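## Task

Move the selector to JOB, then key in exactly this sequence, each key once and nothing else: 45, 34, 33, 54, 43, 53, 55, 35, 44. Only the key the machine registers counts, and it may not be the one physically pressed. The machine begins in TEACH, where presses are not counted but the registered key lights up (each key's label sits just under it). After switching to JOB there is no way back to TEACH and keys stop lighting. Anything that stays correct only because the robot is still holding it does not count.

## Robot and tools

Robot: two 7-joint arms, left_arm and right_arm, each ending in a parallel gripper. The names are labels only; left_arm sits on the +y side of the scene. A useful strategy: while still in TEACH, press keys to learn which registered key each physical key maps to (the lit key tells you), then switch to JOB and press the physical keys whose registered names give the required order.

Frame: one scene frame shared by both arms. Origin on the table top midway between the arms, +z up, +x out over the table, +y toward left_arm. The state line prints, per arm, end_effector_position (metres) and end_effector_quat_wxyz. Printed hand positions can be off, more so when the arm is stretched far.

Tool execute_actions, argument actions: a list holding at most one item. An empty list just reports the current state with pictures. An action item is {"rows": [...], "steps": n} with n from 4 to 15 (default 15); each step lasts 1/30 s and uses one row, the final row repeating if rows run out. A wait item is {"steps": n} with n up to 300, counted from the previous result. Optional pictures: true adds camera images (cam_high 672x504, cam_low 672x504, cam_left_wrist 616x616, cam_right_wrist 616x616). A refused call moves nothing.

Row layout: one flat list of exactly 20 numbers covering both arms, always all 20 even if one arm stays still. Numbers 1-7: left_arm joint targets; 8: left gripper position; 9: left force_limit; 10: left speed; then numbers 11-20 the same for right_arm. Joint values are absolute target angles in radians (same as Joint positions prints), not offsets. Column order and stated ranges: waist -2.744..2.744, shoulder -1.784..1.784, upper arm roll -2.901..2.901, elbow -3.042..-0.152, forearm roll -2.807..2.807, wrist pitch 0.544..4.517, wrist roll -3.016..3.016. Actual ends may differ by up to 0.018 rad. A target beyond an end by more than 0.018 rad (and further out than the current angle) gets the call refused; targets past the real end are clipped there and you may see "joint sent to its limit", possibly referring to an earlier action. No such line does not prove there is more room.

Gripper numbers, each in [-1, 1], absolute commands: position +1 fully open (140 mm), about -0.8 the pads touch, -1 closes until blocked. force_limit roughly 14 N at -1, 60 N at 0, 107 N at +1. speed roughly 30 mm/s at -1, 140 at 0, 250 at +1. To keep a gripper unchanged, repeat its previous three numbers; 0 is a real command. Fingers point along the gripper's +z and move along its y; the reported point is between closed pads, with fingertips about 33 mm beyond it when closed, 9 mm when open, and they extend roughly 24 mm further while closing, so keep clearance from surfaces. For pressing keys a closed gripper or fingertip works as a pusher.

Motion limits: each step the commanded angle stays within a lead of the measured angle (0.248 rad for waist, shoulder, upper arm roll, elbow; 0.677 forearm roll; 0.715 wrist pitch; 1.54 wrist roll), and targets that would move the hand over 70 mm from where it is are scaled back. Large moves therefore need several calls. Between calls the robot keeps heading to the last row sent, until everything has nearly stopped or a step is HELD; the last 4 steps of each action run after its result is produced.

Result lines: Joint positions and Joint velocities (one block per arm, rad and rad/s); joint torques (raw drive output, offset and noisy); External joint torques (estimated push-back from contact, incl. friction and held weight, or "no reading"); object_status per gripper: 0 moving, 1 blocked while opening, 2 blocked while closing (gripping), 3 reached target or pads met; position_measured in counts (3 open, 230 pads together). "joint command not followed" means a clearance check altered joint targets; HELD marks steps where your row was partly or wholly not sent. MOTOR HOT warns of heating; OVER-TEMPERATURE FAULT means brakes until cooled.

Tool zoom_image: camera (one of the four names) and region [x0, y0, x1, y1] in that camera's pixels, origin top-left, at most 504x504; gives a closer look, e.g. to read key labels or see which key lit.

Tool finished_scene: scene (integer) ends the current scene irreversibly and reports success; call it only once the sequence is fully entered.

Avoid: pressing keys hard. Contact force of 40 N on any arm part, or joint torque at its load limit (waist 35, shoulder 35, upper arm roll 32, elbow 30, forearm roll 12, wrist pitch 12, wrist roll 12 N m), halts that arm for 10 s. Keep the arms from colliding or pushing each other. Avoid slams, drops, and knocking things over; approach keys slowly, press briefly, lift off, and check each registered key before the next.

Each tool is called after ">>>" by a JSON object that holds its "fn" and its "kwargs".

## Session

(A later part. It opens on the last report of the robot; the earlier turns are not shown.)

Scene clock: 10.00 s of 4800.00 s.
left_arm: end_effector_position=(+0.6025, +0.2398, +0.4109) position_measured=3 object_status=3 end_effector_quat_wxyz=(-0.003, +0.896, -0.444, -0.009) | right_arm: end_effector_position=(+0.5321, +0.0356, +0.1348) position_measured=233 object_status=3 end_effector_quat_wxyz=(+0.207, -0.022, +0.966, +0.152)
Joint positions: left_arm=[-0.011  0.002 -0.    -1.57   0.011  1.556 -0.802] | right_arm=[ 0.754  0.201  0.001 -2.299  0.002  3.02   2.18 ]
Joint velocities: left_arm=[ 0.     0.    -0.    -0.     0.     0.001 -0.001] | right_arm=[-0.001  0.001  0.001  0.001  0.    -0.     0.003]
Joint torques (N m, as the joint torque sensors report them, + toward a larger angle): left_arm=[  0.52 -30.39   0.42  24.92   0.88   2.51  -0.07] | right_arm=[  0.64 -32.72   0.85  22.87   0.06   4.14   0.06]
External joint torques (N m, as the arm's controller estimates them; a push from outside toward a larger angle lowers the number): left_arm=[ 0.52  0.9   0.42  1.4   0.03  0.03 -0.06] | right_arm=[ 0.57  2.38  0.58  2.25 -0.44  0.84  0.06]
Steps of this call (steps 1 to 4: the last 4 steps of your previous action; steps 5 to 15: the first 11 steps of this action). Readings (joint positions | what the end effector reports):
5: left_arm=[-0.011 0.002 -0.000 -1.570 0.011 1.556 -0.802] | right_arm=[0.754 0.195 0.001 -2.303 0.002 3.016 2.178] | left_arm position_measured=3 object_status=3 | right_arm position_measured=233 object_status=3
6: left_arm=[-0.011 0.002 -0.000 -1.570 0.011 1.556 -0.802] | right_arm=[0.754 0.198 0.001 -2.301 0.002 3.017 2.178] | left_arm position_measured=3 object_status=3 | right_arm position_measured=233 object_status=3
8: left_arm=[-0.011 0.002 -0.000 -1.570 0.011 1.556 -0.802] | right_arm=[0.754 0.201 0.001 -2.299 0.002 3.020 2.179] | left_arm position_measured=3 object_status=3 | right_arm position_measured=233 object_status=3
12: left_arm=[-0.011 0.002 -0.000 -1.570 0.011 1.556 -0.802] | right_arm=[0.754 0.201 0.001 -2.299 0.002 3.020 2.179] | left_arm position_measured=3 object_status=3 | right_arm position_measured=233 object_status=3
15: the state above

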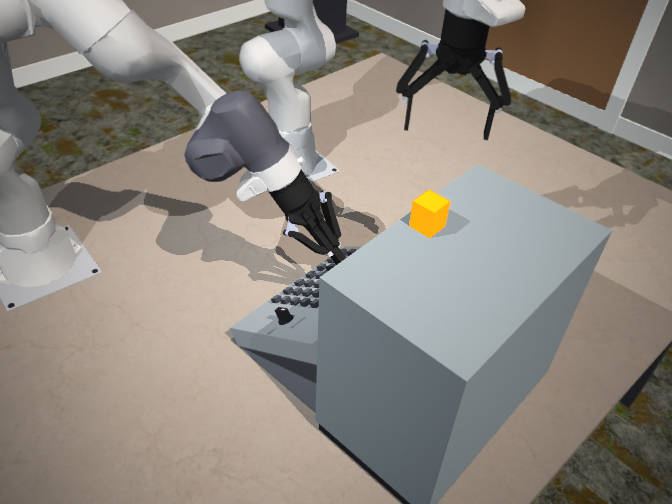

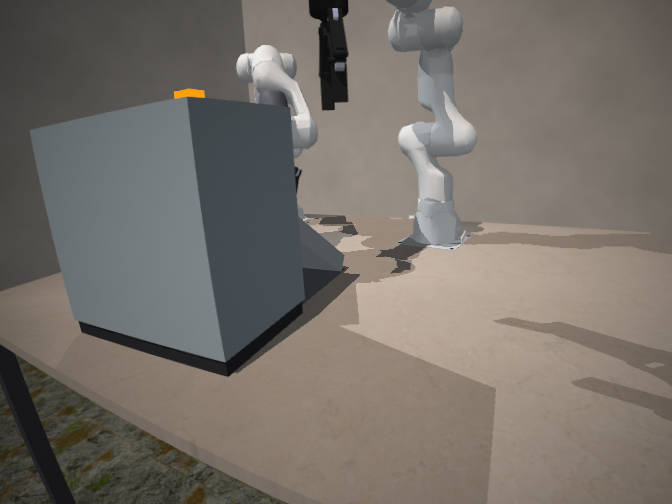

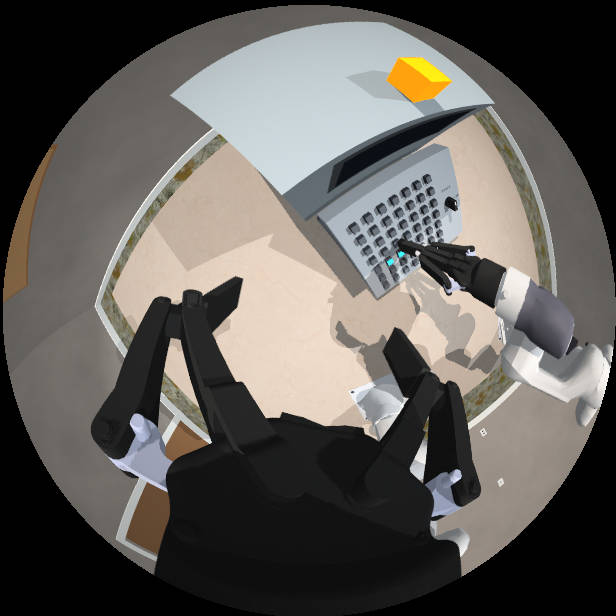

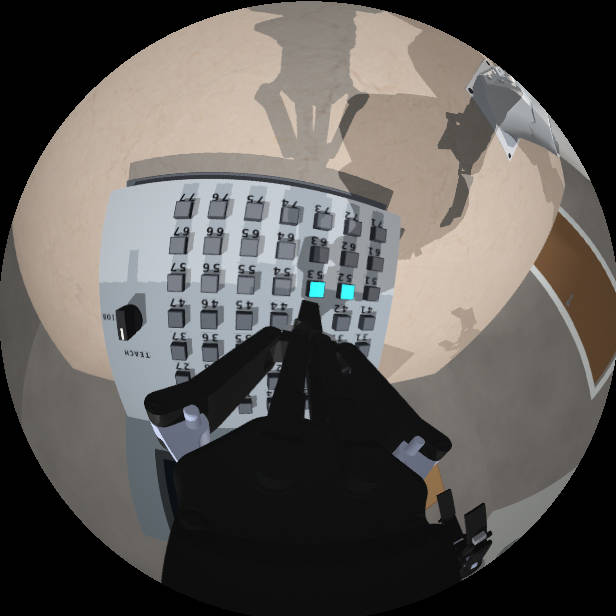

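>>> {"fn": "execute_actions", "kwargs": {"actions": [{"rows":[[-0.011,0.002,0,-1.57,0.011,1.556,-0.802,1,0,0,0.7555,0.165,0,-2.313,0,3.0,2.185,-1,0,0],[-0.011,0.002,0,-1.57,0.011,1.556,-0.802,1,0,0,0.7555,0.165,0,-2.313,0,3.0,2.185,-1,0,0],[-0.011,0.002,0,-1.57,0.011,1.556,-0.802,1,0,0,0.7555,0.165,0,-2.313,0,3.0,2.185,-1,0,0],[-0.011,0.002,0,-1.57,0.011,1.556,-0.802,1,0,0,0.7555,0.165,0,-2.313,0,3.0,2.185,-1,0,0],[-0.011,0.002,0,-1.57,0.011,1.556,-0.802,1,0,0,0.7555,0.165,0,-2.313,0,3.0,2.185,-1,0,0],[-0.011,0.002,0,-1.57,0.011,1.556,-0.802,1,0,0,0.609,0.068,0,-2.388,0,2.985,2.04,-1,0,0]],"steps":15}]}}

>>> {"fn": "execute_actions", "kwargs": {"actions": [{"steps":20}], "pictures": true}}

Scene clock: 10.73 s of 4800.00 s.
left_arm: end_effector_position=(+0.6025, +0.2398, +0.4109) position_measured=3 object_status=3 end_effector_quat_wxyz=(-0.003, +0.896, -0.444, -0.009) | right_arm: end_effector_position=(+0.5633, -0.0470, +0.1690) position_measured=233 object_status=3 end_effector_quat_wxyz=(+0.229, +0.013, +0.964, +0.137)
Joint positions: left_arm=[-0.011  0.002 -0.    -1.57   0.011  1.556 -0.802] | right_arm=[ 0.627  0.08  -0.002 -2.375  0.     2.995  2.123]
Joint velocities: left_arm=[ 0.     0.001  0.     0.    -0.001 -0.001  0.002] | right_arm=[-0.394 -0.214 -0.123 -0.108  0.005 -0.036 -0.257]
Joint torques (N m, as the joint torque sensors report them, + toward a larger angle): left_arm=[  0.53 -30.05   0.23  24.75   0.88   2.52  -0.04] | right_arm=[  8.29 -28.59   8.97  19.49   0.44   2.72  -0.37]
External joint torques (N m, as the arm's controller estimates them; a push from outside toward a larger angle lowers the number): left_arm=[ 0.47  1.33  0.17  1.15  0.02  0.04 -0.04] | right_arm=[-0.98 -1.25  0.02 -0.09  0.76 -0.23 -0.39]
Steps of this call (steps 1 to 4: the last 4 steps of your previous action; steps 5 to 11: the robot went on to your last target; steps 12 to 22: the first 11 steps of this action). Readings (joint positions | what the end effector reports):
12: left_arm=[-0.011 0.002 -0.000 -1.570 0.011 1.556 -0.802] | right_arm=[0.754 0.195 0.001 -2.304 0.002 3.017 2.180] | left_arm position_measured=3 object_status=3 | right_arm position_measured=233 object_status=3
13: left_arm=[-0.011 0.002 -0.000 -1.570 0.011 1.556 -0.802] | right_arm=[0.754 0.186 0.001 -2.307 0.002 3.014 2.180] | left_arm position_measured=3 object_status=3 | right_arm position_measured=233 object_status=3
15: left_arm=[-0.011 0.002 -0.000 -1.570 0.011 1.556 -0.802] | right_arm=[0.754 0.173 0.001 -2.309 0.002 3.010 2.180] | left_arm position_measured=3 object_status=3 | right_arm position_measured=233 object_status=3
19: left_arm=[-0.011 0.002 -0.000 -1.570 0.011 1.556 -0.802] | right_arm=[0.689 0.118 0.012 -2.352 -0.000 3.001 2.153] | left_arm position_measured=3 object_status=3 | right_arm position_measured=233 object_status=3
22: the state above

Scene clock: 11.40 s of 4800.00 s.
left_arm: end_effector_position=(+0.6025, +0.2398, +0.4109) position_measured=3 object_status=3 end_effector_quat_wxyz=(-0.003, +0.896, -0.444, -0.009) | right_arm: end_effector_position=(+0.5647, -0.0607, +0.1679) position_measured=233 object_status=3 end_effector_quat_wxyz=(+0.231, -0.011, +0.965, +0.125)
Joint positions: left_arm=[-0.011  0.002 -0.    -1.57   0.011  1.556 -0.802] | right_arm=[ 0.608  0.069 -0.002 -2.386  0.     2.987  2.054]
Joint velocities: left_arm=[ 0.002  0.     0.     0.001 -0.001  0.001  0.001] | right_arm=[-0.001 -0.     0.     0.001  0.    -0.001 -0.029]
Joint torques (N m, as the joint torque sensors report them, + toward a larger angle): left_arm=[  0.51 -29.96   0.13  24.29   0.85   2.5   -0.01] | right_arm=[  0.41 -32.96   2.44  21.11   0.51   3.    -0.27]
External joint torques (N m, as the arm's controller estimates them; a push from outside toward a larger angle lowers the number): left_arm=[ 0.42  1.54  0.05  0.62 -0.02  0.01 -0.01] | right_arm=[ 0.4  -1.48  2.37 -0.23 -0.03 -0.34 -0.28]
Kept back: nothing.
Steps of this call (steps 1 to 4: the last 4 steps of your previous action; steps 5 to 20: the robot went on to your last target). Readings (joint positions | what the end effector reports):
1: left_arm=[-0.011 0.002 -0.000 -1.570 0.011 1.556 -0.802] | right_arm=[0.617 0.074 -0.005 -2.378 0.000 2.994 2.115] | left_arm position_measured=3 object_status=3 | right_arm position_measured=233 object_status=3
2: left_arm=[-0.011 0.002 -0.000 -1.570 0.011 1.556 -0.802] | right_arm=[0.611 0.071 -0.006 -2.380 0.000 2.993 2.108] | left_arm position_measured=3 object_status=3 | right_arm position_measured=233 object_status=3
4: left_arm=[-0.011 0.002 -0.000 -1.570 0.011 1.556 -0.802] | right_arm=[0.608 0.069 -0.006 -2.383 0.000 2.991 2.095] | left_arm position_measured=3 object_status=3 | right_arm position_measured=233 object_status=3
8: left_arm=[-0.011 0.002 -0.000 -1.570 0.011 1.556 -0.802] | right_arm=[0.608 0.069 -0.003 -2.386 0.000 2.989 2.078] | left_arm position_measured=3 object_status=3 | right_arm position_measured=233 object_status=3
20: the state above

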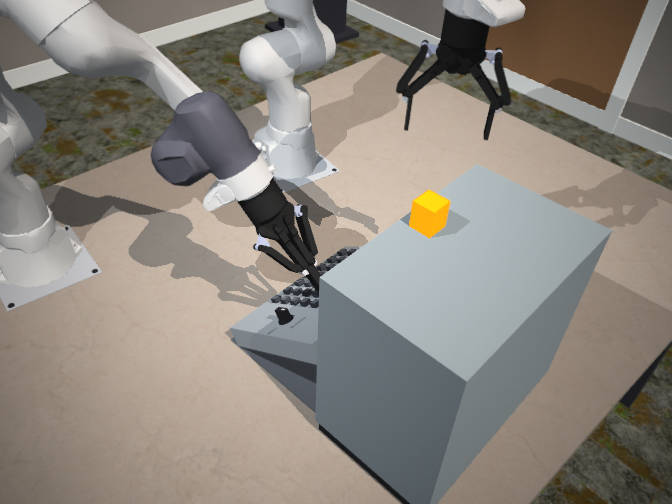

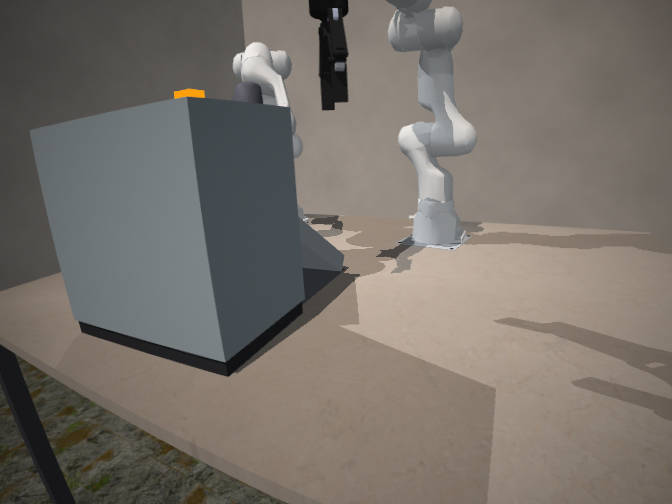

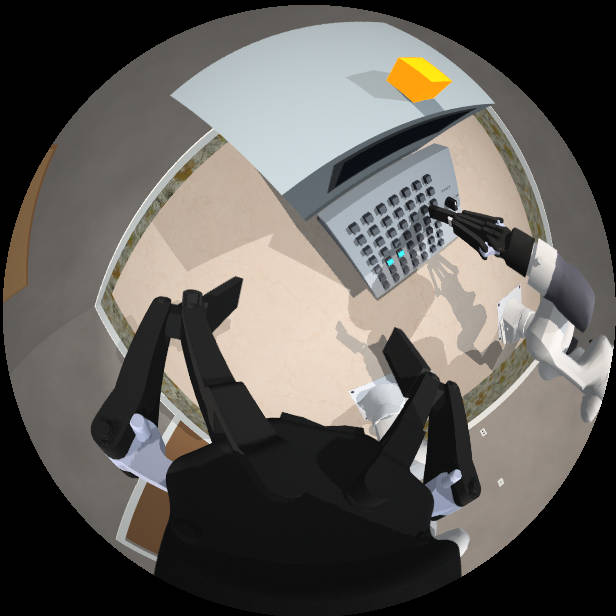

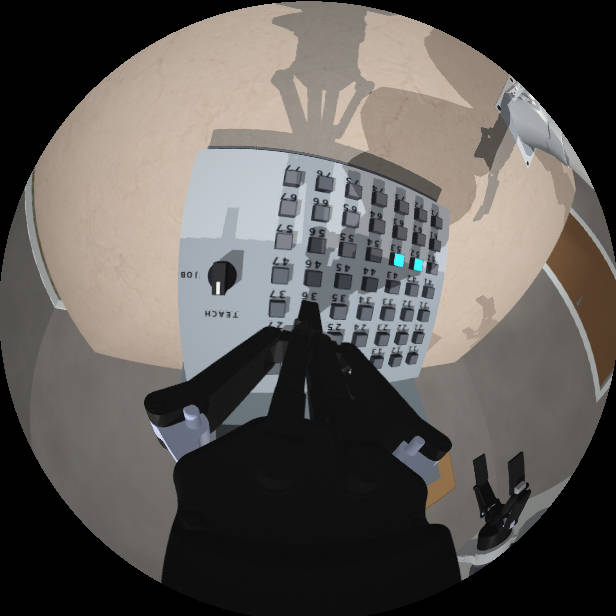

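>>> {"fn": "execute_actions", "kwargs": {"actions": [{"rows":[[-0.011,0.002,0,-1.57,0.011,1.556,-0.802,1,0,0,0.609,0.082,0,-2.383,0,2.993,2.04,-1,0,0],[-0.011,0.002,0,-1.57,0.011,1.556,-0.802,1,0,0,0.609,0.082,0,-2.383,0,2.993,2.04,-1,0,0],[-0.011,0.002,0,-1.57,0.011,1.556,-0.802,1,0,0,0.609,0.082,0,-2.383,0,2.993,2.04,-1,0,0],[-0.011,0.002,0,-1.57,0.011,1.556,-0.802,1,0,0,0.609,0.082,0,-2.383,0,2.993,2.04,-1,0,0],[-0.011,0.002,0,-1.57,0.011,1.556,-0.802,1,0,0,0.609,0.082,0,-2.383,0,2.993,2.04,-1,0,0],[-0.011,0.002,0,-1.57,0.011,1.556,-0.802,1,0,0,0.609,0.09,0,-2.38,0,2.997,2.04,-1,0,0],[-0.011,0.002,0,-1.57,0.011,1.556,-0.802,1,0,0,0.609,0.09,0,-2.38,0,2.997,2.04,-1,0,0],[-0.011,0.002,0,-1.57,0.011,1.556,-0.802,1,0,0,0.609,0.09,0,-2.38,0,2.997,2.04,-1,0,0],[-0.011,0.002,0,-1.57,0.011,1.556,-0.802,1,0,0,0.609,0.09,0,-2.38,0,2.997,2.04,-1,0,0],[-0.011,0.002,0,-1.57,0.011,1.556,-0.802,1,0,0,0.609,0.098,0,-2.377,0,3.002,2.04,-1,0,0]],"steps":15}]}}

>>> {"fn": "execute_actions", "kwargs": {"actions": [{"rows":[[-0.011,0.002,0,-1.57,0.011,1.556,-0.802,1,0,0,0.609,0.106,0,-2.374,0,3.007,2.04,-1,0,0]],"steps":12}], "pictures": true}}

Scene clock: 12.10 s of 4800.00 s.
left_arm: end_effector_position=(+0.6025, +0.2398, +0.4109) position_measured=3 object_status=3 end_effector_quat_wxyz=(-0.003, +0.896, -0.444, -0.009) | right_arm: end_effector_position=(+0.5654, -0.0603, +0.1581) position_measured=233 object_status=3 end_effector_quat_wxyz=(+0.228, -0.015, +0.966, +0.122)
Joint positions: left_arm=[-0.011  0.002 -0.    -1.57   0.011  1.556 -0.802] | right_arm=[ 0.608  0.092 -0.002 -2.38   0.     2.995  2.046]
Joint velocities: left_arm=[ 0.    -0.002 -0.001 -0.     0.001  0.001 -0.001] | right_arm=[ 0.     0.066 -0.     0.026  0.     0.04  -0.003]
Joint torques (N m, as the joint torque sensors report them, + toward a larger angle): left_arm=[  1.02 -29.79   0.3   24.5    0.86   2.42  -0.03] | right_arm=[  0.37 -32.88   2.43  22.74   0.5    3.5   -0.32]
External joint torques (N m, as the arm's controller estimates them; a push from outside toward a larger angle lowers the number): left_arm=[ 1.07  1.86  0.35  0.78  0.01 -0.08 -0.03] | right_arm=[ 0.37 -0.3   2.35  1.7  -0.02  0.31 -0.31]
Steps of this call (steps 1 to 10: the robot went on to your last target; steps 11 to 21: the first 11 steps of this action). Readings (joint positions | what the end effector reports):
11: left_arm=[-0.011 0.002 -0.000 -1.570 0.011 1.556 -0.802] | right_arm=[0.608 0.071 -0.002 -2.385 0.000 2.988 2.048] | left_arm position_measured=3 object_status=3 | right_arm position_measured=233 object_status=3
12: left_arm=[-0.011 0.002 -0.000 -1.570 0.011 1.556 -0.802] | right_arm=[0.608 0.073 -0.002 -2.385 0.000 2.989 2.048] | left_arm position_measured=3 object_status=3 | right_arm position_measured=233 object_status=3
14: left_arm=[-0.011 0.002 -0.000 -1.570 0.011 1.556 -0.802] | right_arm=[0.608 0.078 -0.002 -2.385 0.000 2.989 2.047] | left_arm position_measured=3 object_status=3 | right_arm position_measured=233 object_status=3
18: left_arm=[-0.011 0.002 -0.000 -1.570 0.011 1.556 -0.802] | right_arm=[0.608 0.086 -0.002 -2.383 0.000 2.992 2.047] | left_arm position_measured=3 object_status=3 | right_arm position_measured=233 object_status=3
21: the state above

Scene clock: 12.50 s of 4800.00 s.
left_arm: end_effector_position=(+0.6025, +0.2398, +0.4109) position_measured=3 object_status=3 end_effector_quat_wxyz=(-0.003, +0.896, -0.444, -0.009) | right_arm: end_effector_position=(+0.5674, -0.0592, +0.1560) position_measured=233 object_status=3 end_effector_quat_wxyz=(+0.229, -0.015, +0.966, +0.122)
Joint positions: left_arm=[-0.011  0.002 -0.    -1.57   0.011  1.556 -0.802] | right_arm=[ 0.608  0.102 -0.002 -2.376  0.     3.003  2.046]
Joint velocities: left_arm=[-0.001 -0.001  0.001 -0.002 -0.002  0.    -0.   ] | right_arm=[-0.     0.    -0.    -0.     0.001  0.004  0.   ]
Joint torques (N m, as the joint torque sensors report them, + toward a larger angle): left_arm=[  0.64 -30.3    0.06  24.26   0.85   2.47  -0.02] | right_arm=[  0.27 -30.49   2.42  23.08   0.49   3.86  -0.31]
External joint torques (N m, as the arm's controller estimates them; a push from outside toward a larger angle lowers the number): left_arm=[ 0.63  1.29  0.04  0.59 -0.01 -0.02 -0.02] | right_arm=[ 0.34  1.68  2.4   2.17 -0.04  0.55 -0.31]
Steps of this call (steps 1 to 4: the last 4 steps of your previous action; steps 5 to 12: the first 8 steps of this action). Readings (joint positions | what the end effector reports):
5: left_arm=[-0.011 0.002 -0.000 -1.570 0.011 1.556 -0.802] | right_arm=[0.608 0.097 -0.002 -2.378 0.000 2.999 2.046] | left_arm position_measured=3 object_status=3 | right_arm position_measured=233 object_status=3
6: left_arm=[-0.011 0.002 -0.000 -1.570 0.011 1.556 -0.802] | right_arm=[0.608 0.099 -0.002 -2.377 0.000 3.000 2.046] | left_arm position_measured=3 object_status=3 | right_arm position_measured=233 object_status=3
8: left_arm=[-0.011 0.002 -0.000 -1.570 0.011 1.556 -0.802] | right_arm=[0.608 0.101 -0.002 -2.376 0.000 3.002 2.046] | left_arm position_measured=3 object_status=3 | right_arm position_measured=233 object_status=3
12: the state above

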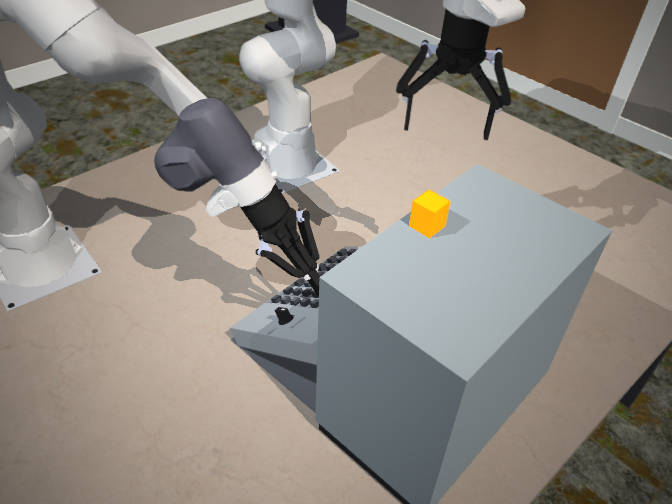

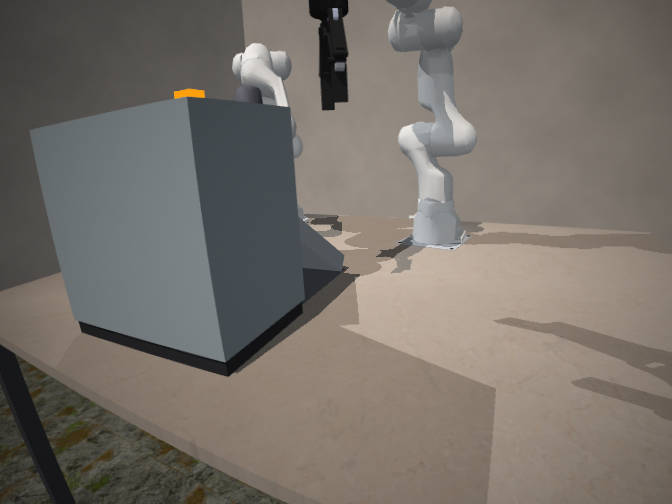

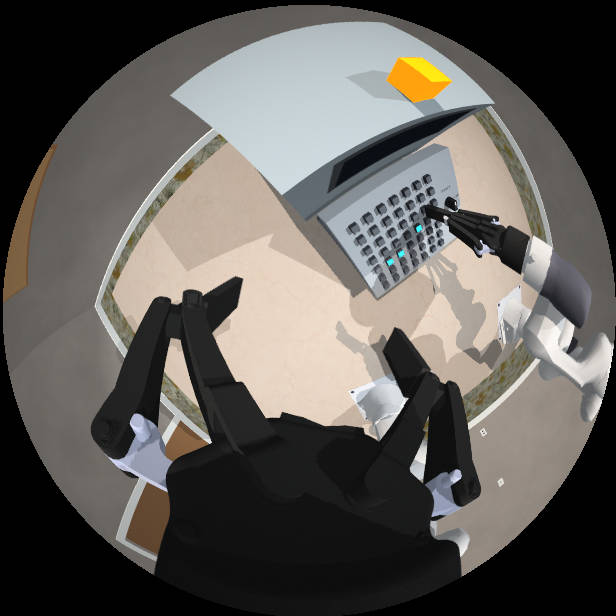

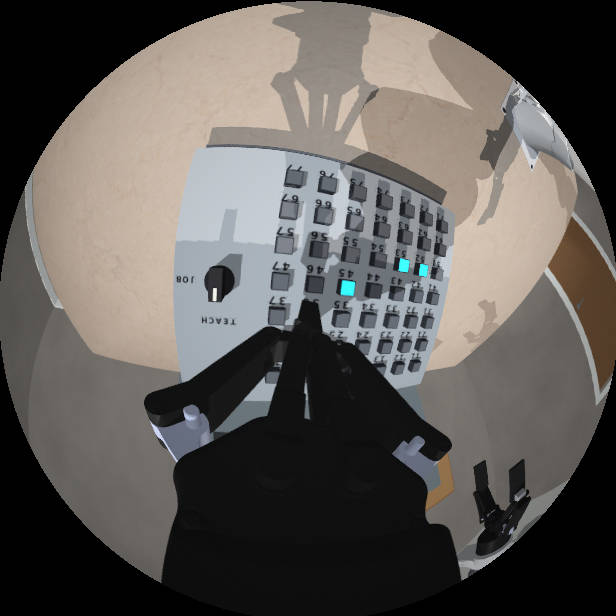

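>>> {"fn": "execute_actions", "kwargs": {"actions": [{"rows":[[-0.011,0.002,0,-1.57,0.011,1.556,-0.802,1,0,0,0.609,0.06,0,-2.392,0,2.98,2.04,-1,0,0],[-0.011,0.002,0,-1.57,0.011,1.556,-0.802,1,0,0,0.609,0.06,0,-2.392,0,2.98,2.04,-1,0,0],[-0.011,0.002,0,-1.57,0.011,1.556,-0.802,1,0,0,0.609,0.06,0,-2.392,0,2.98,2.04,-1,0,0],[-0.011,0.002,0,-1.57,0.011,1.556,-0.802,1,0,0,0.609,0.06,0,-2.392,0,2.98,2.04,-1,0,0],[-0.011,0.002,0,-1.57,0.011,1.556,-0.802,1,0,0,0.609,0.06,0,-2.392,0,2.98,2.04,-1,0,0],[-0.011,0.002,0,-1.57,0.011,1.556,-0.802,1,0,0,0.62,0.085,0,-2.32,0,2.94,2.05,-1,0,0],[-0.011,0.002,0,-1.57,0.011,1.556,-0.802,1,0,0,0.62,0.085,0,-2.32,0,2.94,2.05,-1,0,0],[-0.011,0.002,0,-1.57,0.011,1.556,-0.802,1,0,0,0.634,0.125,0,-2.251,0,2.91,2.065,-1,0,0]],"steps":15}]}}

>>> {"fn": "execute_actions", "kwargs": {"actions": [{"steps":15}], "pictures": true}}

Scene clock: 13.30 s of 4800.00 s.
left_arm: end_effector_position=(+0.6025, +0.2398, +0.4109) position_measured=3 object_status=3 end_effector_quat_wxyz=(-0.003, +0.896, -0.444, -0.009) | right_arm: end_effector_position=(+0.5894, -0.0308, +0.1921) position_measured=233 object_status=3 end_effector_quat_wxyz=(+0.241, -0.023, +0.961, +0.133)
Joint positions: left_arm=[-0.011  0.002 -0.    -1.57   0.011  1.556 -0.802] | right_arm=[ 0.628  0.113 -0.001 -2.271  0.     2.942  2.05 ]
Joint velocities: left_arm=[-0.     0.001 -0.     0.     0.     0.001  0.001] | right_arm=[ 0.076  0.123  0.016  0.275 -0.    -0.164  0.031]
Joint torques (N m, as the joint torque sensors report them, + toward a larger angle): left_arm=[  0.88 -30.32   0.54  25.25   0.89   2.55  -0.02] | right_arm=[ -1.31 -33.15   1.59  21.04   0.57   2.53   0.27]
External joint torques (N m, as the arm's controller estimates them; a push from outside toward a larger angle lowers the number): left_arm=[ 0.9   1.2   0.56  1.58  0.04  0.06 -0.02] | right_arm=[ 0.1  -0.34  2.81  1.82 -0.05 -0.39  0.27]
Steps of this call (steps 1 to 4: the last 4 steps of your previous action; steps 5 to 13: the robot went on to your last target; steps 14 to 24: the first 11 steps of this action). Readings (joint positions | what the end effector reports):
14: left_arm=[-0.011 0.002 -0.000 -1.570 0.011 1.556 -0.802] | right_arm=[0.608 0.095 -0.002 -2.381 0.000 3.000 2.046] | left_arm position_measured=3 object_status=3 | right_arm position_measured=233 object_status=3
15: left_arm=[-0.011 0.002 -0.000 -1.570 0.011 1.556 -0.802] | right_arm=[0.608 0.085 -0.002 -2.385 0.000 2.996 2.046] | left_arm position_measured=3 object_status=3 | right_arm position_measured=233 object_status=3
17: left_arm=[-0.011 0.002 -0.000 -1.570 0.011 1.556 -0.802] | right_arm=[0.608 0.069 -0.002 -2.388 0.000 2.992 2.046] | left_arm position_measured=3 object_status=3 | right_arm position_measured=233 object_status=3
21: left_arm=[-0.011 0.002 -0.000 -1.570 0.011 1.556 -0.802] | right_arm=[0.616 0.087 -0.002 -2.327 0.000 2.963 2.047] | left_arm position_measured=3 object_status=3 | right_arm position_measured=233 object_status=3
24: the state above

Scene clock: 13.80 s of 4800.00 s.
left_arm: end_effector_position=(+0.6025, +0.2398, +0.4109) position_measured=3 object_status=3 end_effector_quat_wxyz=(-0.003, +0.896, -0.444, -0.009) | right_arm: end_effector_position=(+0.5878, -0.0281, +0.1877) position_measured=233 object_status=3 end_effector_quat_wxyz=(+0.232, -0.021, +0.964, +0.129)
Joint positions: left_arm=[-0.011  0.002 -0.    -1.57   0.011  1.556 -0.802] | right_arm=[ 0.632  0.124 -0.001 -2.253  0.     2.914  2.058]
Joint velocities: left_arm=[-0.001  0.001  0.001 -0.     0.    -0.    -0.001] | right_arm=[ 0.001  0.     0.001 -0.     0.    -0.009  0.005]
Joint torques (N m, as the joint torque sensors report them, + toward a larger angle): left_arm=[  0.64 -30.21   0.28  24.47   0.94   2.5   -0.06] | right_arm=[  1.03 -34.84   1.67  24.46   0.57   2.94   0.18]
External joint torques (N m, as the arm's controller estimates them; a push from outside toward a larger angle lowers the number): left_arm=[ 0.58  1.06  0.22  0.93  0.08  0.03 -0.06] | right_arm=[ 1.06 -0.74  1.58  2.33 -0.02 -0.37  0.18]
Kept back: nothing.
Steps of this call (steps 1 to 4: the last 4 steps of your previous action; steps 5 to 15: the robot went on to your last target). Readings (joint positions | what the end effector reports):
1: left_arm=[-0.011 0.002 -0.000 -1.570 0.011 1.556 -0.802] | right_arm=[0.630 0.116 -0.001 -2.264 0.000 2.937 2.051] | left_arm position_measured=3 object_status=3 | right_arm position_measured=233 object_status=3
2: left_arm=[-0.011 0.002 -0.000 -1.570 0.011 1.556 -0.802] | right_arm=[0.631 0.118 -0.001 -2.259 0.000 2.932 2.052] | left_arm position_measured=3 object_status=3 | right_arm position_measured=233 object_status=3
4: left_arm=[-0.011 0.002 -0.000 -1.570 0.011 1.556 -0.802] | right_arm=[0.632 0.121 -0.001 -2.255 0.000 2.926 2.054] | left_arm position_measured=3 object_status=3 | right_arm position_measured=233 object_status=3
8: left_arm=[-0.011 0.002 -0.000 -1.570 0.011 1.556 -0.802] | right_arm=[0.632 0.124 -0.001 -2.253 0.000 2.918 2.056] | left_arm position_measured=3 object_status=3 | right_arm position_measured=233 object_status=3
15: the state above

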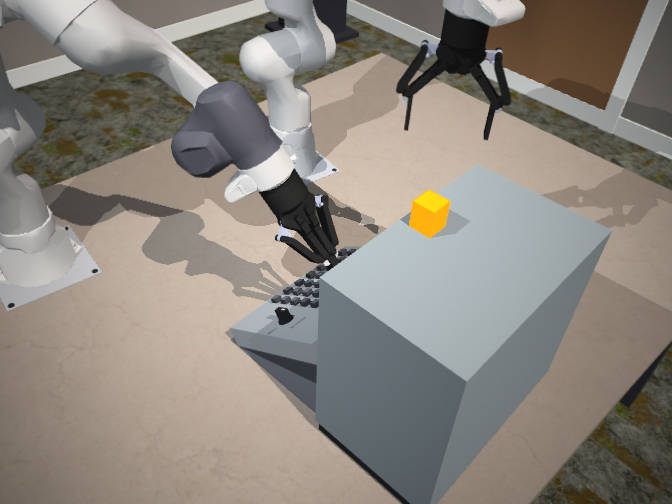

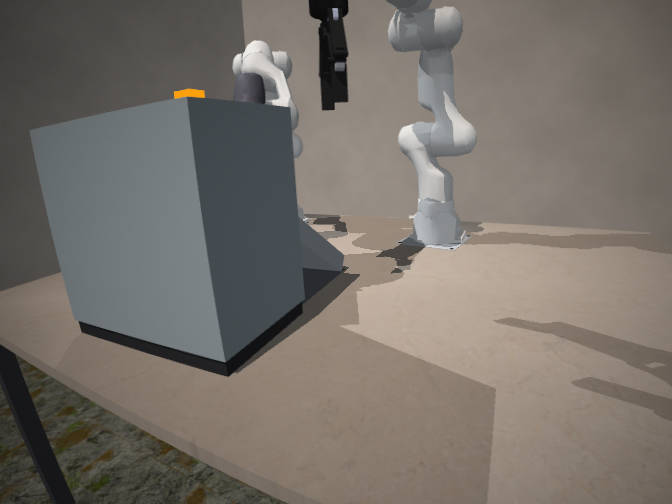

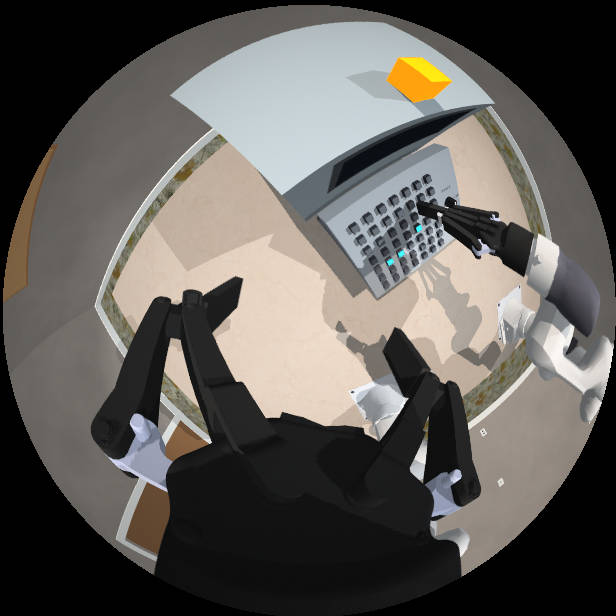

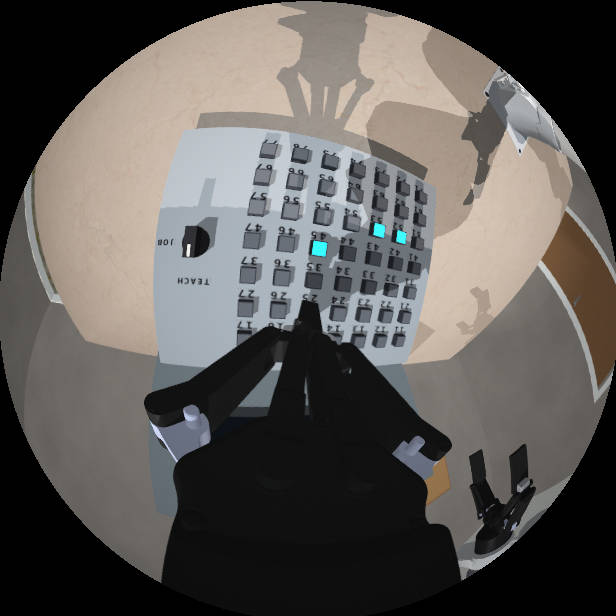

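>>> {"fn": "execute_actions", "kwargs": {"actions": [{"rows":[[-0.011,0.002,0,-1.57,0.011,1.556,-0.802,1,0,0,0.634,0.138,0,-2.246,0,2.917,2.065,-1,0,0],[-0.011,0.002,0,-1.57,0.011,1.556,-0.802,1,0,0,0.634,0.138,0,-2.246,0,2.917,2.065,-1,0,0],[-0.011,0.002,0,-1.57,0.011,1.556,-0.802,1,0,0,0.634,0.138,0,-2.246,0,2.917,2.065,-1,0,0],[-0.011,0.002,0,-1.57,0.011,1.556,-0.802,1,0,0,0.634,0.15,0,-2.241,0,2.924,2.065,-1,0,0],[-0.011,0.002,0,-1.57,0.011,1.556,-0.802,1,0,0,0.634,0.15,0,-2.241,0,2.924,2.065,-1,0,0],[-0.011,0.002,0,-1.57,0.011,1.556,-0.802,1,0,0,0.634,0.15,0,-2.241,0,2.924,2.065,-1,0,0],[-0.011,0.002,0,-1.57,0.011,1.556,-0.802,1,0,0,0.634,0.15,0,-2.241,0,2.924,2.065,-1,0,0],[-0.011,0.002,0,-1.57,0.011,1.556,-0.802,1,0,0,0.634,0.158,0,-2.238,0,2.929,2.065,-1,0,0]],"steps":15}]}}

>>> {"fn": "execute_actions", "kwargs": {"actions": [{"rows":[[-0.011,0.002,0,-1.57,0.011,1.556,-0.802,1,0,0,0.634,0.165,0,-2.235,0,2.933,2.065,-1,0,0]],"steps":12}], "pictures": true}}

Scene clock: 14.47 s of 4800.00 s.
left_arm: end_effector_position=(+0.6025, +0.2398, +0.4109) position_measured=3 object_status=3 end_effector_quat_wxyz=(-0.003, +0.896, -0.444, -0.009) | right_arm: end_effector_position=(+0.5901, -0.0267, +0.1749) position_measured=233 object_status=3 end_effector_quat_wxyz=(+0.227, -0.021, +0.965, +0.127)
Joint positions: left_arm=[-0.011  0.002 -0.    -1.57   0.011  1.556 -0.802] | right_arm=[ 0.632  0.155 -0.001 -2.241  0.     2.923  2.059]
Joint velocities: left_arm=[ 0.     0.001  0.    -0.001 -0.002 -0.001  0.   ] | right_arm=[-0.001  0.033  0.     0.007  0.001  0.025  0.001]
Joint torques (N m, as the joint torque sensors report them, + toward a larger angle): left_arm=[  0.97 -30.16   0.62  24.66   0.86   2.55  -0.01] | right_arm=[  0.94 -35.9    1.54  24.72   0.56   3.6    0.21]
External joint torques (N m, as the arm's controller estimates them; a push from outside toward a larger angle lowers the number): left_arm=[ 1.    1.16  0.64  1.11  0.01  0.07 -0.01] | right_arm=[ 0.96  0.09  1.41  2.32 -0.03  0.25  0.21]
Steps of this call (steps 1 to 9: the robot went on to your last target; steps 10 to 20: the first 11 steps of this action). Readings (joint positions | what the end effector reports):
10: left_arm=[-0.011 0.002 -0.000 -1.570 0.011 1.556 -0.802] | right_arm=[0.632 0.126 -0.001 -2.251 0.000 2.913 2.059] | left_arm position_measured=3 object_status=3 | right_arm position_measured=233 object_status=3
11: left_arm=[-0.011 0.002 -0.000 -1.570 0.011 1.556 -0.802] | right_arm=[0.632 0.129 -0.001 -2.249 0.000 2.913 2.059] | left_arm position_measured=3 object_status=3 | right_arm position_measured=233 object_status=3
13: left_arm=[-0.011 0.002 -0.000 -1.570 0.011 1.556 -0.802] | right_arm=[0.632 0.136 -0.001 -2.247 0.000 2.915 2.059] | left_arm position_measured=3 object_status=3 | right_arm position_measured=233 object_status=3
17: left_arm=[-0.011 0.002 -0.000 -1.570 0.011 1.556 -0.802] | right_arm=[0.632 0.149 -0.001 -2.243 0.000 2.920 2.059] | left_arm position_measured=3 object_status=3 | right_arm position_measured=233 object_status=3
20: the state above

Scene clock: 14.87 s of 4800.00 s.
left_arm: end_effector_position=(+0.6025, +0.2398, +0.4109) position_measured=3 object_status=3 end_effector_quat_wxyz=(-0.003, +0.896, -0.444, -0.009) | right_arm: end_effector_position=(+0.5921, -0.0256, +0.1739) position_measured=233 object_status=3 end_effector_quat_wxyz=(+0.228, -0.021, +0.965, +0.128)
Joint positions: left_arm=[-0.011  0.002 -0.    -1.57   0.011  1.556 -0.802] | right_arm=[ 0.632  0.162 -0.001 -2.237  0.     2.929  2.06 ]
Joint velocities: left_arm=[-0.     0.     0.001 -0.    -0.    -0.    -0.002] | right_arm=[ 0.001  0.001 -0.001  0.001  0.     0.006 -0.   ]
Joint torques (N m, as the joint torque sensors report them, + toward a larger angle): left_arm=[  0.76 -30.51   0.18  24.18   0.9    2.58   0.02] | right_arm=[  1.01 -36.     1.52  24.06   0.57   3.83   0.18]
External joint torques (N m, as the arm's controller estimates them; a push from outside toward a larger angle lowers the number): left_arm=[0.67 0.83 0.09 0.63 0.04 0.1  0.02] | right_arm=[ 0.96 -0.67  1.32  2.05  0.    0.49  0.18]
Steps of this call (steps 1 to 4: the last 4 steps of your previous action; steps 5 to 12: the first 8 steps of this action). Readings (joint positions | what the end effector reports):
5: left_arm=[-0.011 0.002 -0.000 -1.570 0.011 1.556 -0.802] | right_arm=[0.632 0.158 -0.001 -2.239 0.000 2.925 2.060] | left_arm position_measured=3 object_status=3 | right_arm position_measured=233 object_status=3
6: left_arm=[-0.011 0.002 -0.000 -1.570 0.011 1.556 -0.802] | right_arm=[0.632 0.159 -0.001 -2.238 0.000 2.926 2.060] | left_arm position_measured=3 object_status=3 | right_arm position_measured=233 object_status=3
8: left_arm=[-0.011 0.002 -0.000 -1.570 0.011 1.556 -0.802] | right_arm=[0.632 0.161 -0.001 -2.237 0.000 2.928 2.060] | left_arm position_measured=3 object_status=3 | right_arm position_measured=233 object_status=3
12: the state above

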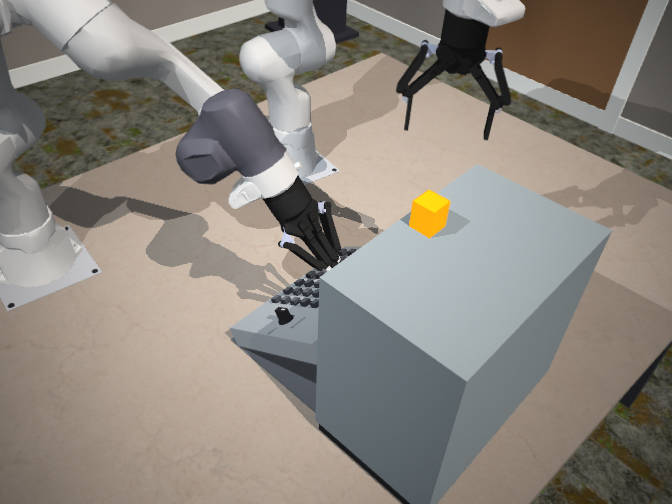

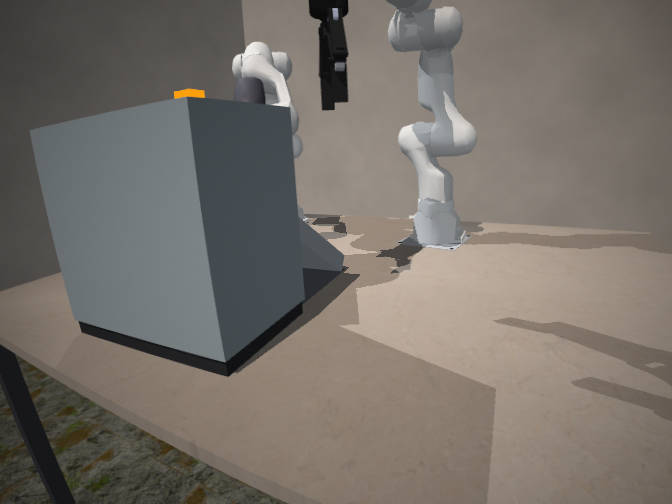

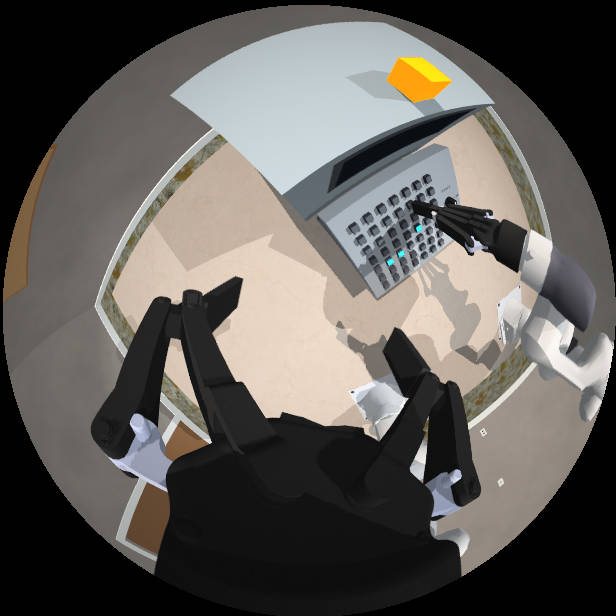

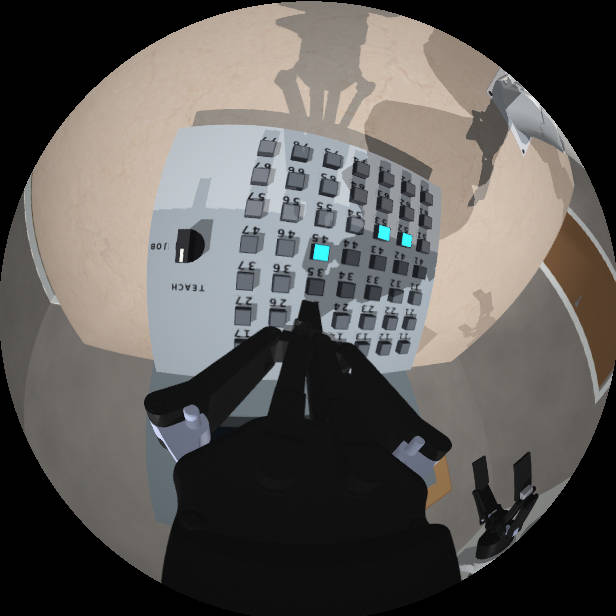

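Not yet bottomed.

>>> {"fn": "execute_actions", "kwargs": {"actions": [{"rows":[[-0.011,0.002,0,-1.57,0.011,1.556,-0.802,1,0,0,0.634,0.171,0,-2.233,0,2.937,2.065,-1,0,0],[-0.011,0.002,0,-1.57,0.011,1.556,-0.802,1,0,0,0.634,0.171,0,-2.233,0,2.937,2.065,-1,0,0],[-0.011,0.002,0,-1.57,0.011,1.556,-0.802,1,0,0,0.634,0.171,0,-2.233,0,2.937,2.065,-1,0,0],[-0.011,0.002,0,-1.57,0.011,1.556,-0.802,1,0,0,0.634,0.171,0,-2.233,0,2.937,2.065,-1,0,0],[-0.011,0.002,0,-1.57,0.011,1.556,-0.802,1,0,0,0.634,0.171,0,-2.233,0,2.937,2.065,-1,0,0],[-0.011,0.002,0,-1.57,0.011,1.556,-0.802,1,0,0,0.634,0.177,0,-2.231,0,2.94,2.065,-1,0,0]],"steps":15}], "pictures": true}}

Scene clock: 17.90 s of 4800.00 s.
left_arm: end_effector_position=(+0.6025, +0.2398, +0.4109) position_measured=3 object_status=3 end_effector_quat_wxyz=(-0.003, +0.896, -0.444, -0.009) | right_arm: end_effector_position=(+0.5933, -0.0249, +0.1731) position_measured=233 object_status=3 end_effector_quat_wxyz=(+0.229, -0.020, +0.965, +0.128)
Joint positions: left_arm=[-0.011  0.002 -0.    -1.57   0.011  1.556 -0.802] | right_arm=[ 0.632  0.167 -0.001 -2.234  0.     2.933  2.06 ]
Joint velocities: left_arm=[ 0.001  0.    -0.     0.     0.001 -0.001 -0.   ] | right_arm=[-0.    -0.001  0.    -0.     0.001 -0.001  0.001]
Joint torques (N m, as the joint torque sensors report them, + toward a larger angle): left_arm=[  0.89 -30.35   0.09  24.38   0.88   2.48  -0.05] | right_arm=[  1.13 -29.89   1.7   24.86   0.55   4.44   0.16]
External joint torques (N m, as the arm's controller estimates them; a push from outside toward a larger angle lowers the number): left_arm=[ 0.77  1.08 -0.02  0.77  0.02  0.   -0.05] | right_arm=[ 1.18  5.56  1.59  2.85 -0.03  1.1   0.16]
Steps of this call (steps 1 to 4: the last 4 steps of your previous action; steps 5 to 15: the robot went on to your last target; steps 16 to 80: nothing new was sent; steps 81 to 91: the first 11 steps of this action). Readings (joint positions | what the end effector reports):
81: left_arm=[-0.011 0.002 -0.000 -1.570 0.011 1.556 -0.802] | right_arm=[0.632 0.164 -0.001 -2.236 0.000 2.931 2.060] | left_arm position_measured=3 object_status=3 | right_arm position_measured=233 object_status=3
82: left_arm=[-0.011 0.002 -0.000 -1.570 0.011 1.556 -0.802] | right_arm=[0.632 0.165 -0.001 -2.235 0.000 2.931 2.060] | left_arm position_measured=3 object_status=3 | right_arm position_measured=233 object_status=3
84: left_arm=[-0.011 0.002 -0.000 -1.570 0.011 1.556 -0.802] | right_arm=[0.632 0.166 -0.001 -2.235 0.000 2.932 2.060] | left_arm position_measured=3 object_status=3 | right_arm position_measured=233 object_status=3
88: left_arm=[-0.011 0.002 -0.000 -1.570 0.011 1.556 -0.802] | right_arm=[0.632 0.167 -0.001 -2.234 0.000 2.933 2.060] | left_arm position_measured=3 object_status=3 | right_arm position_measured=233 object_status=3
91: the state above

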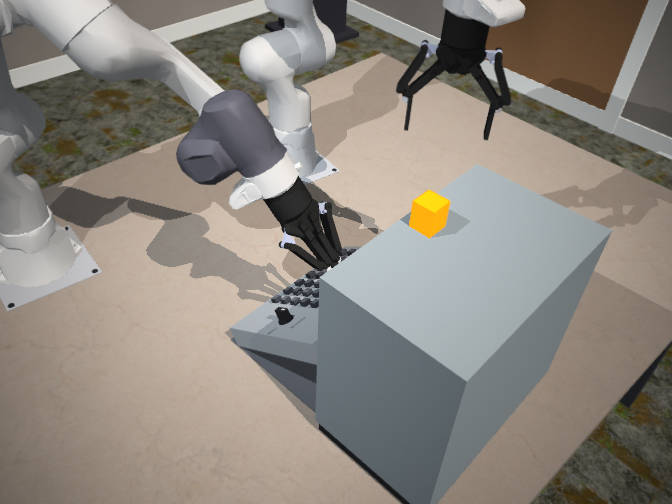

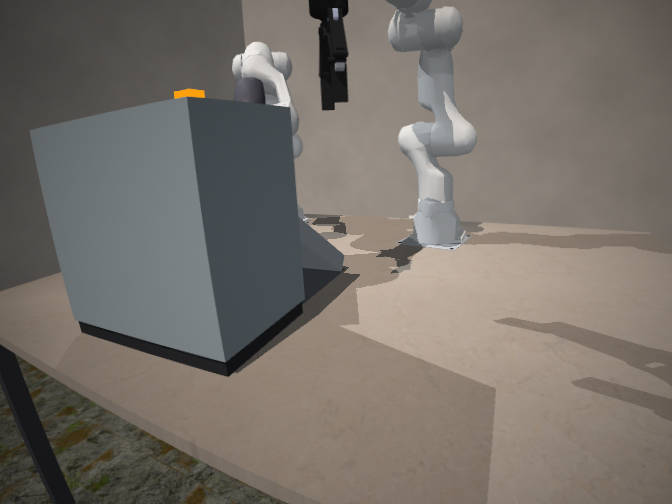

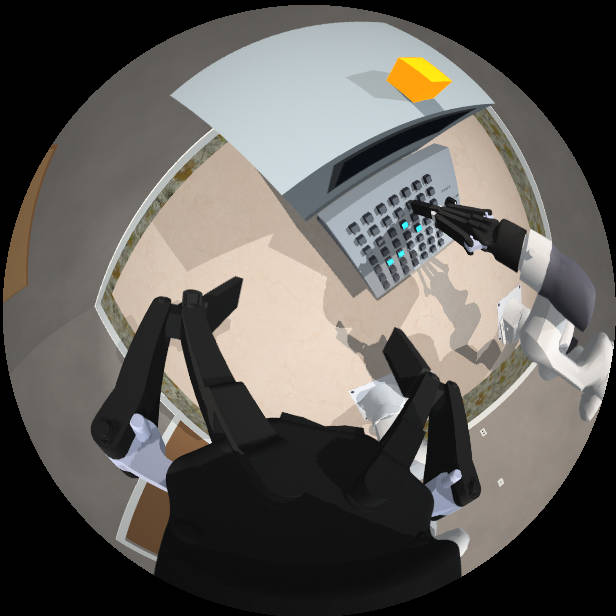

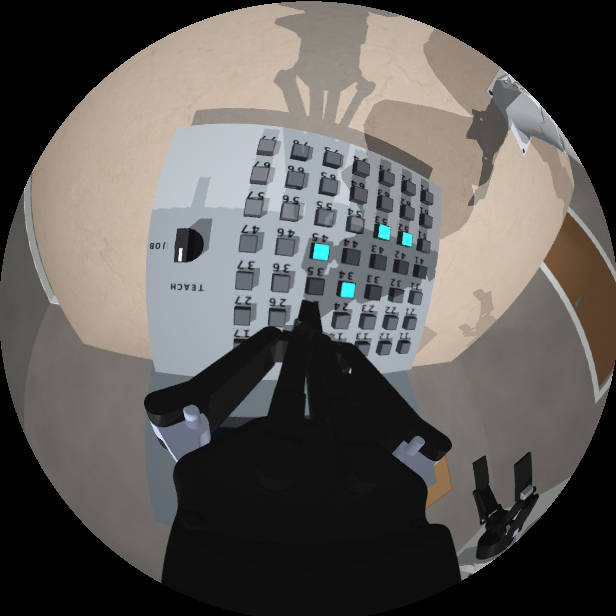

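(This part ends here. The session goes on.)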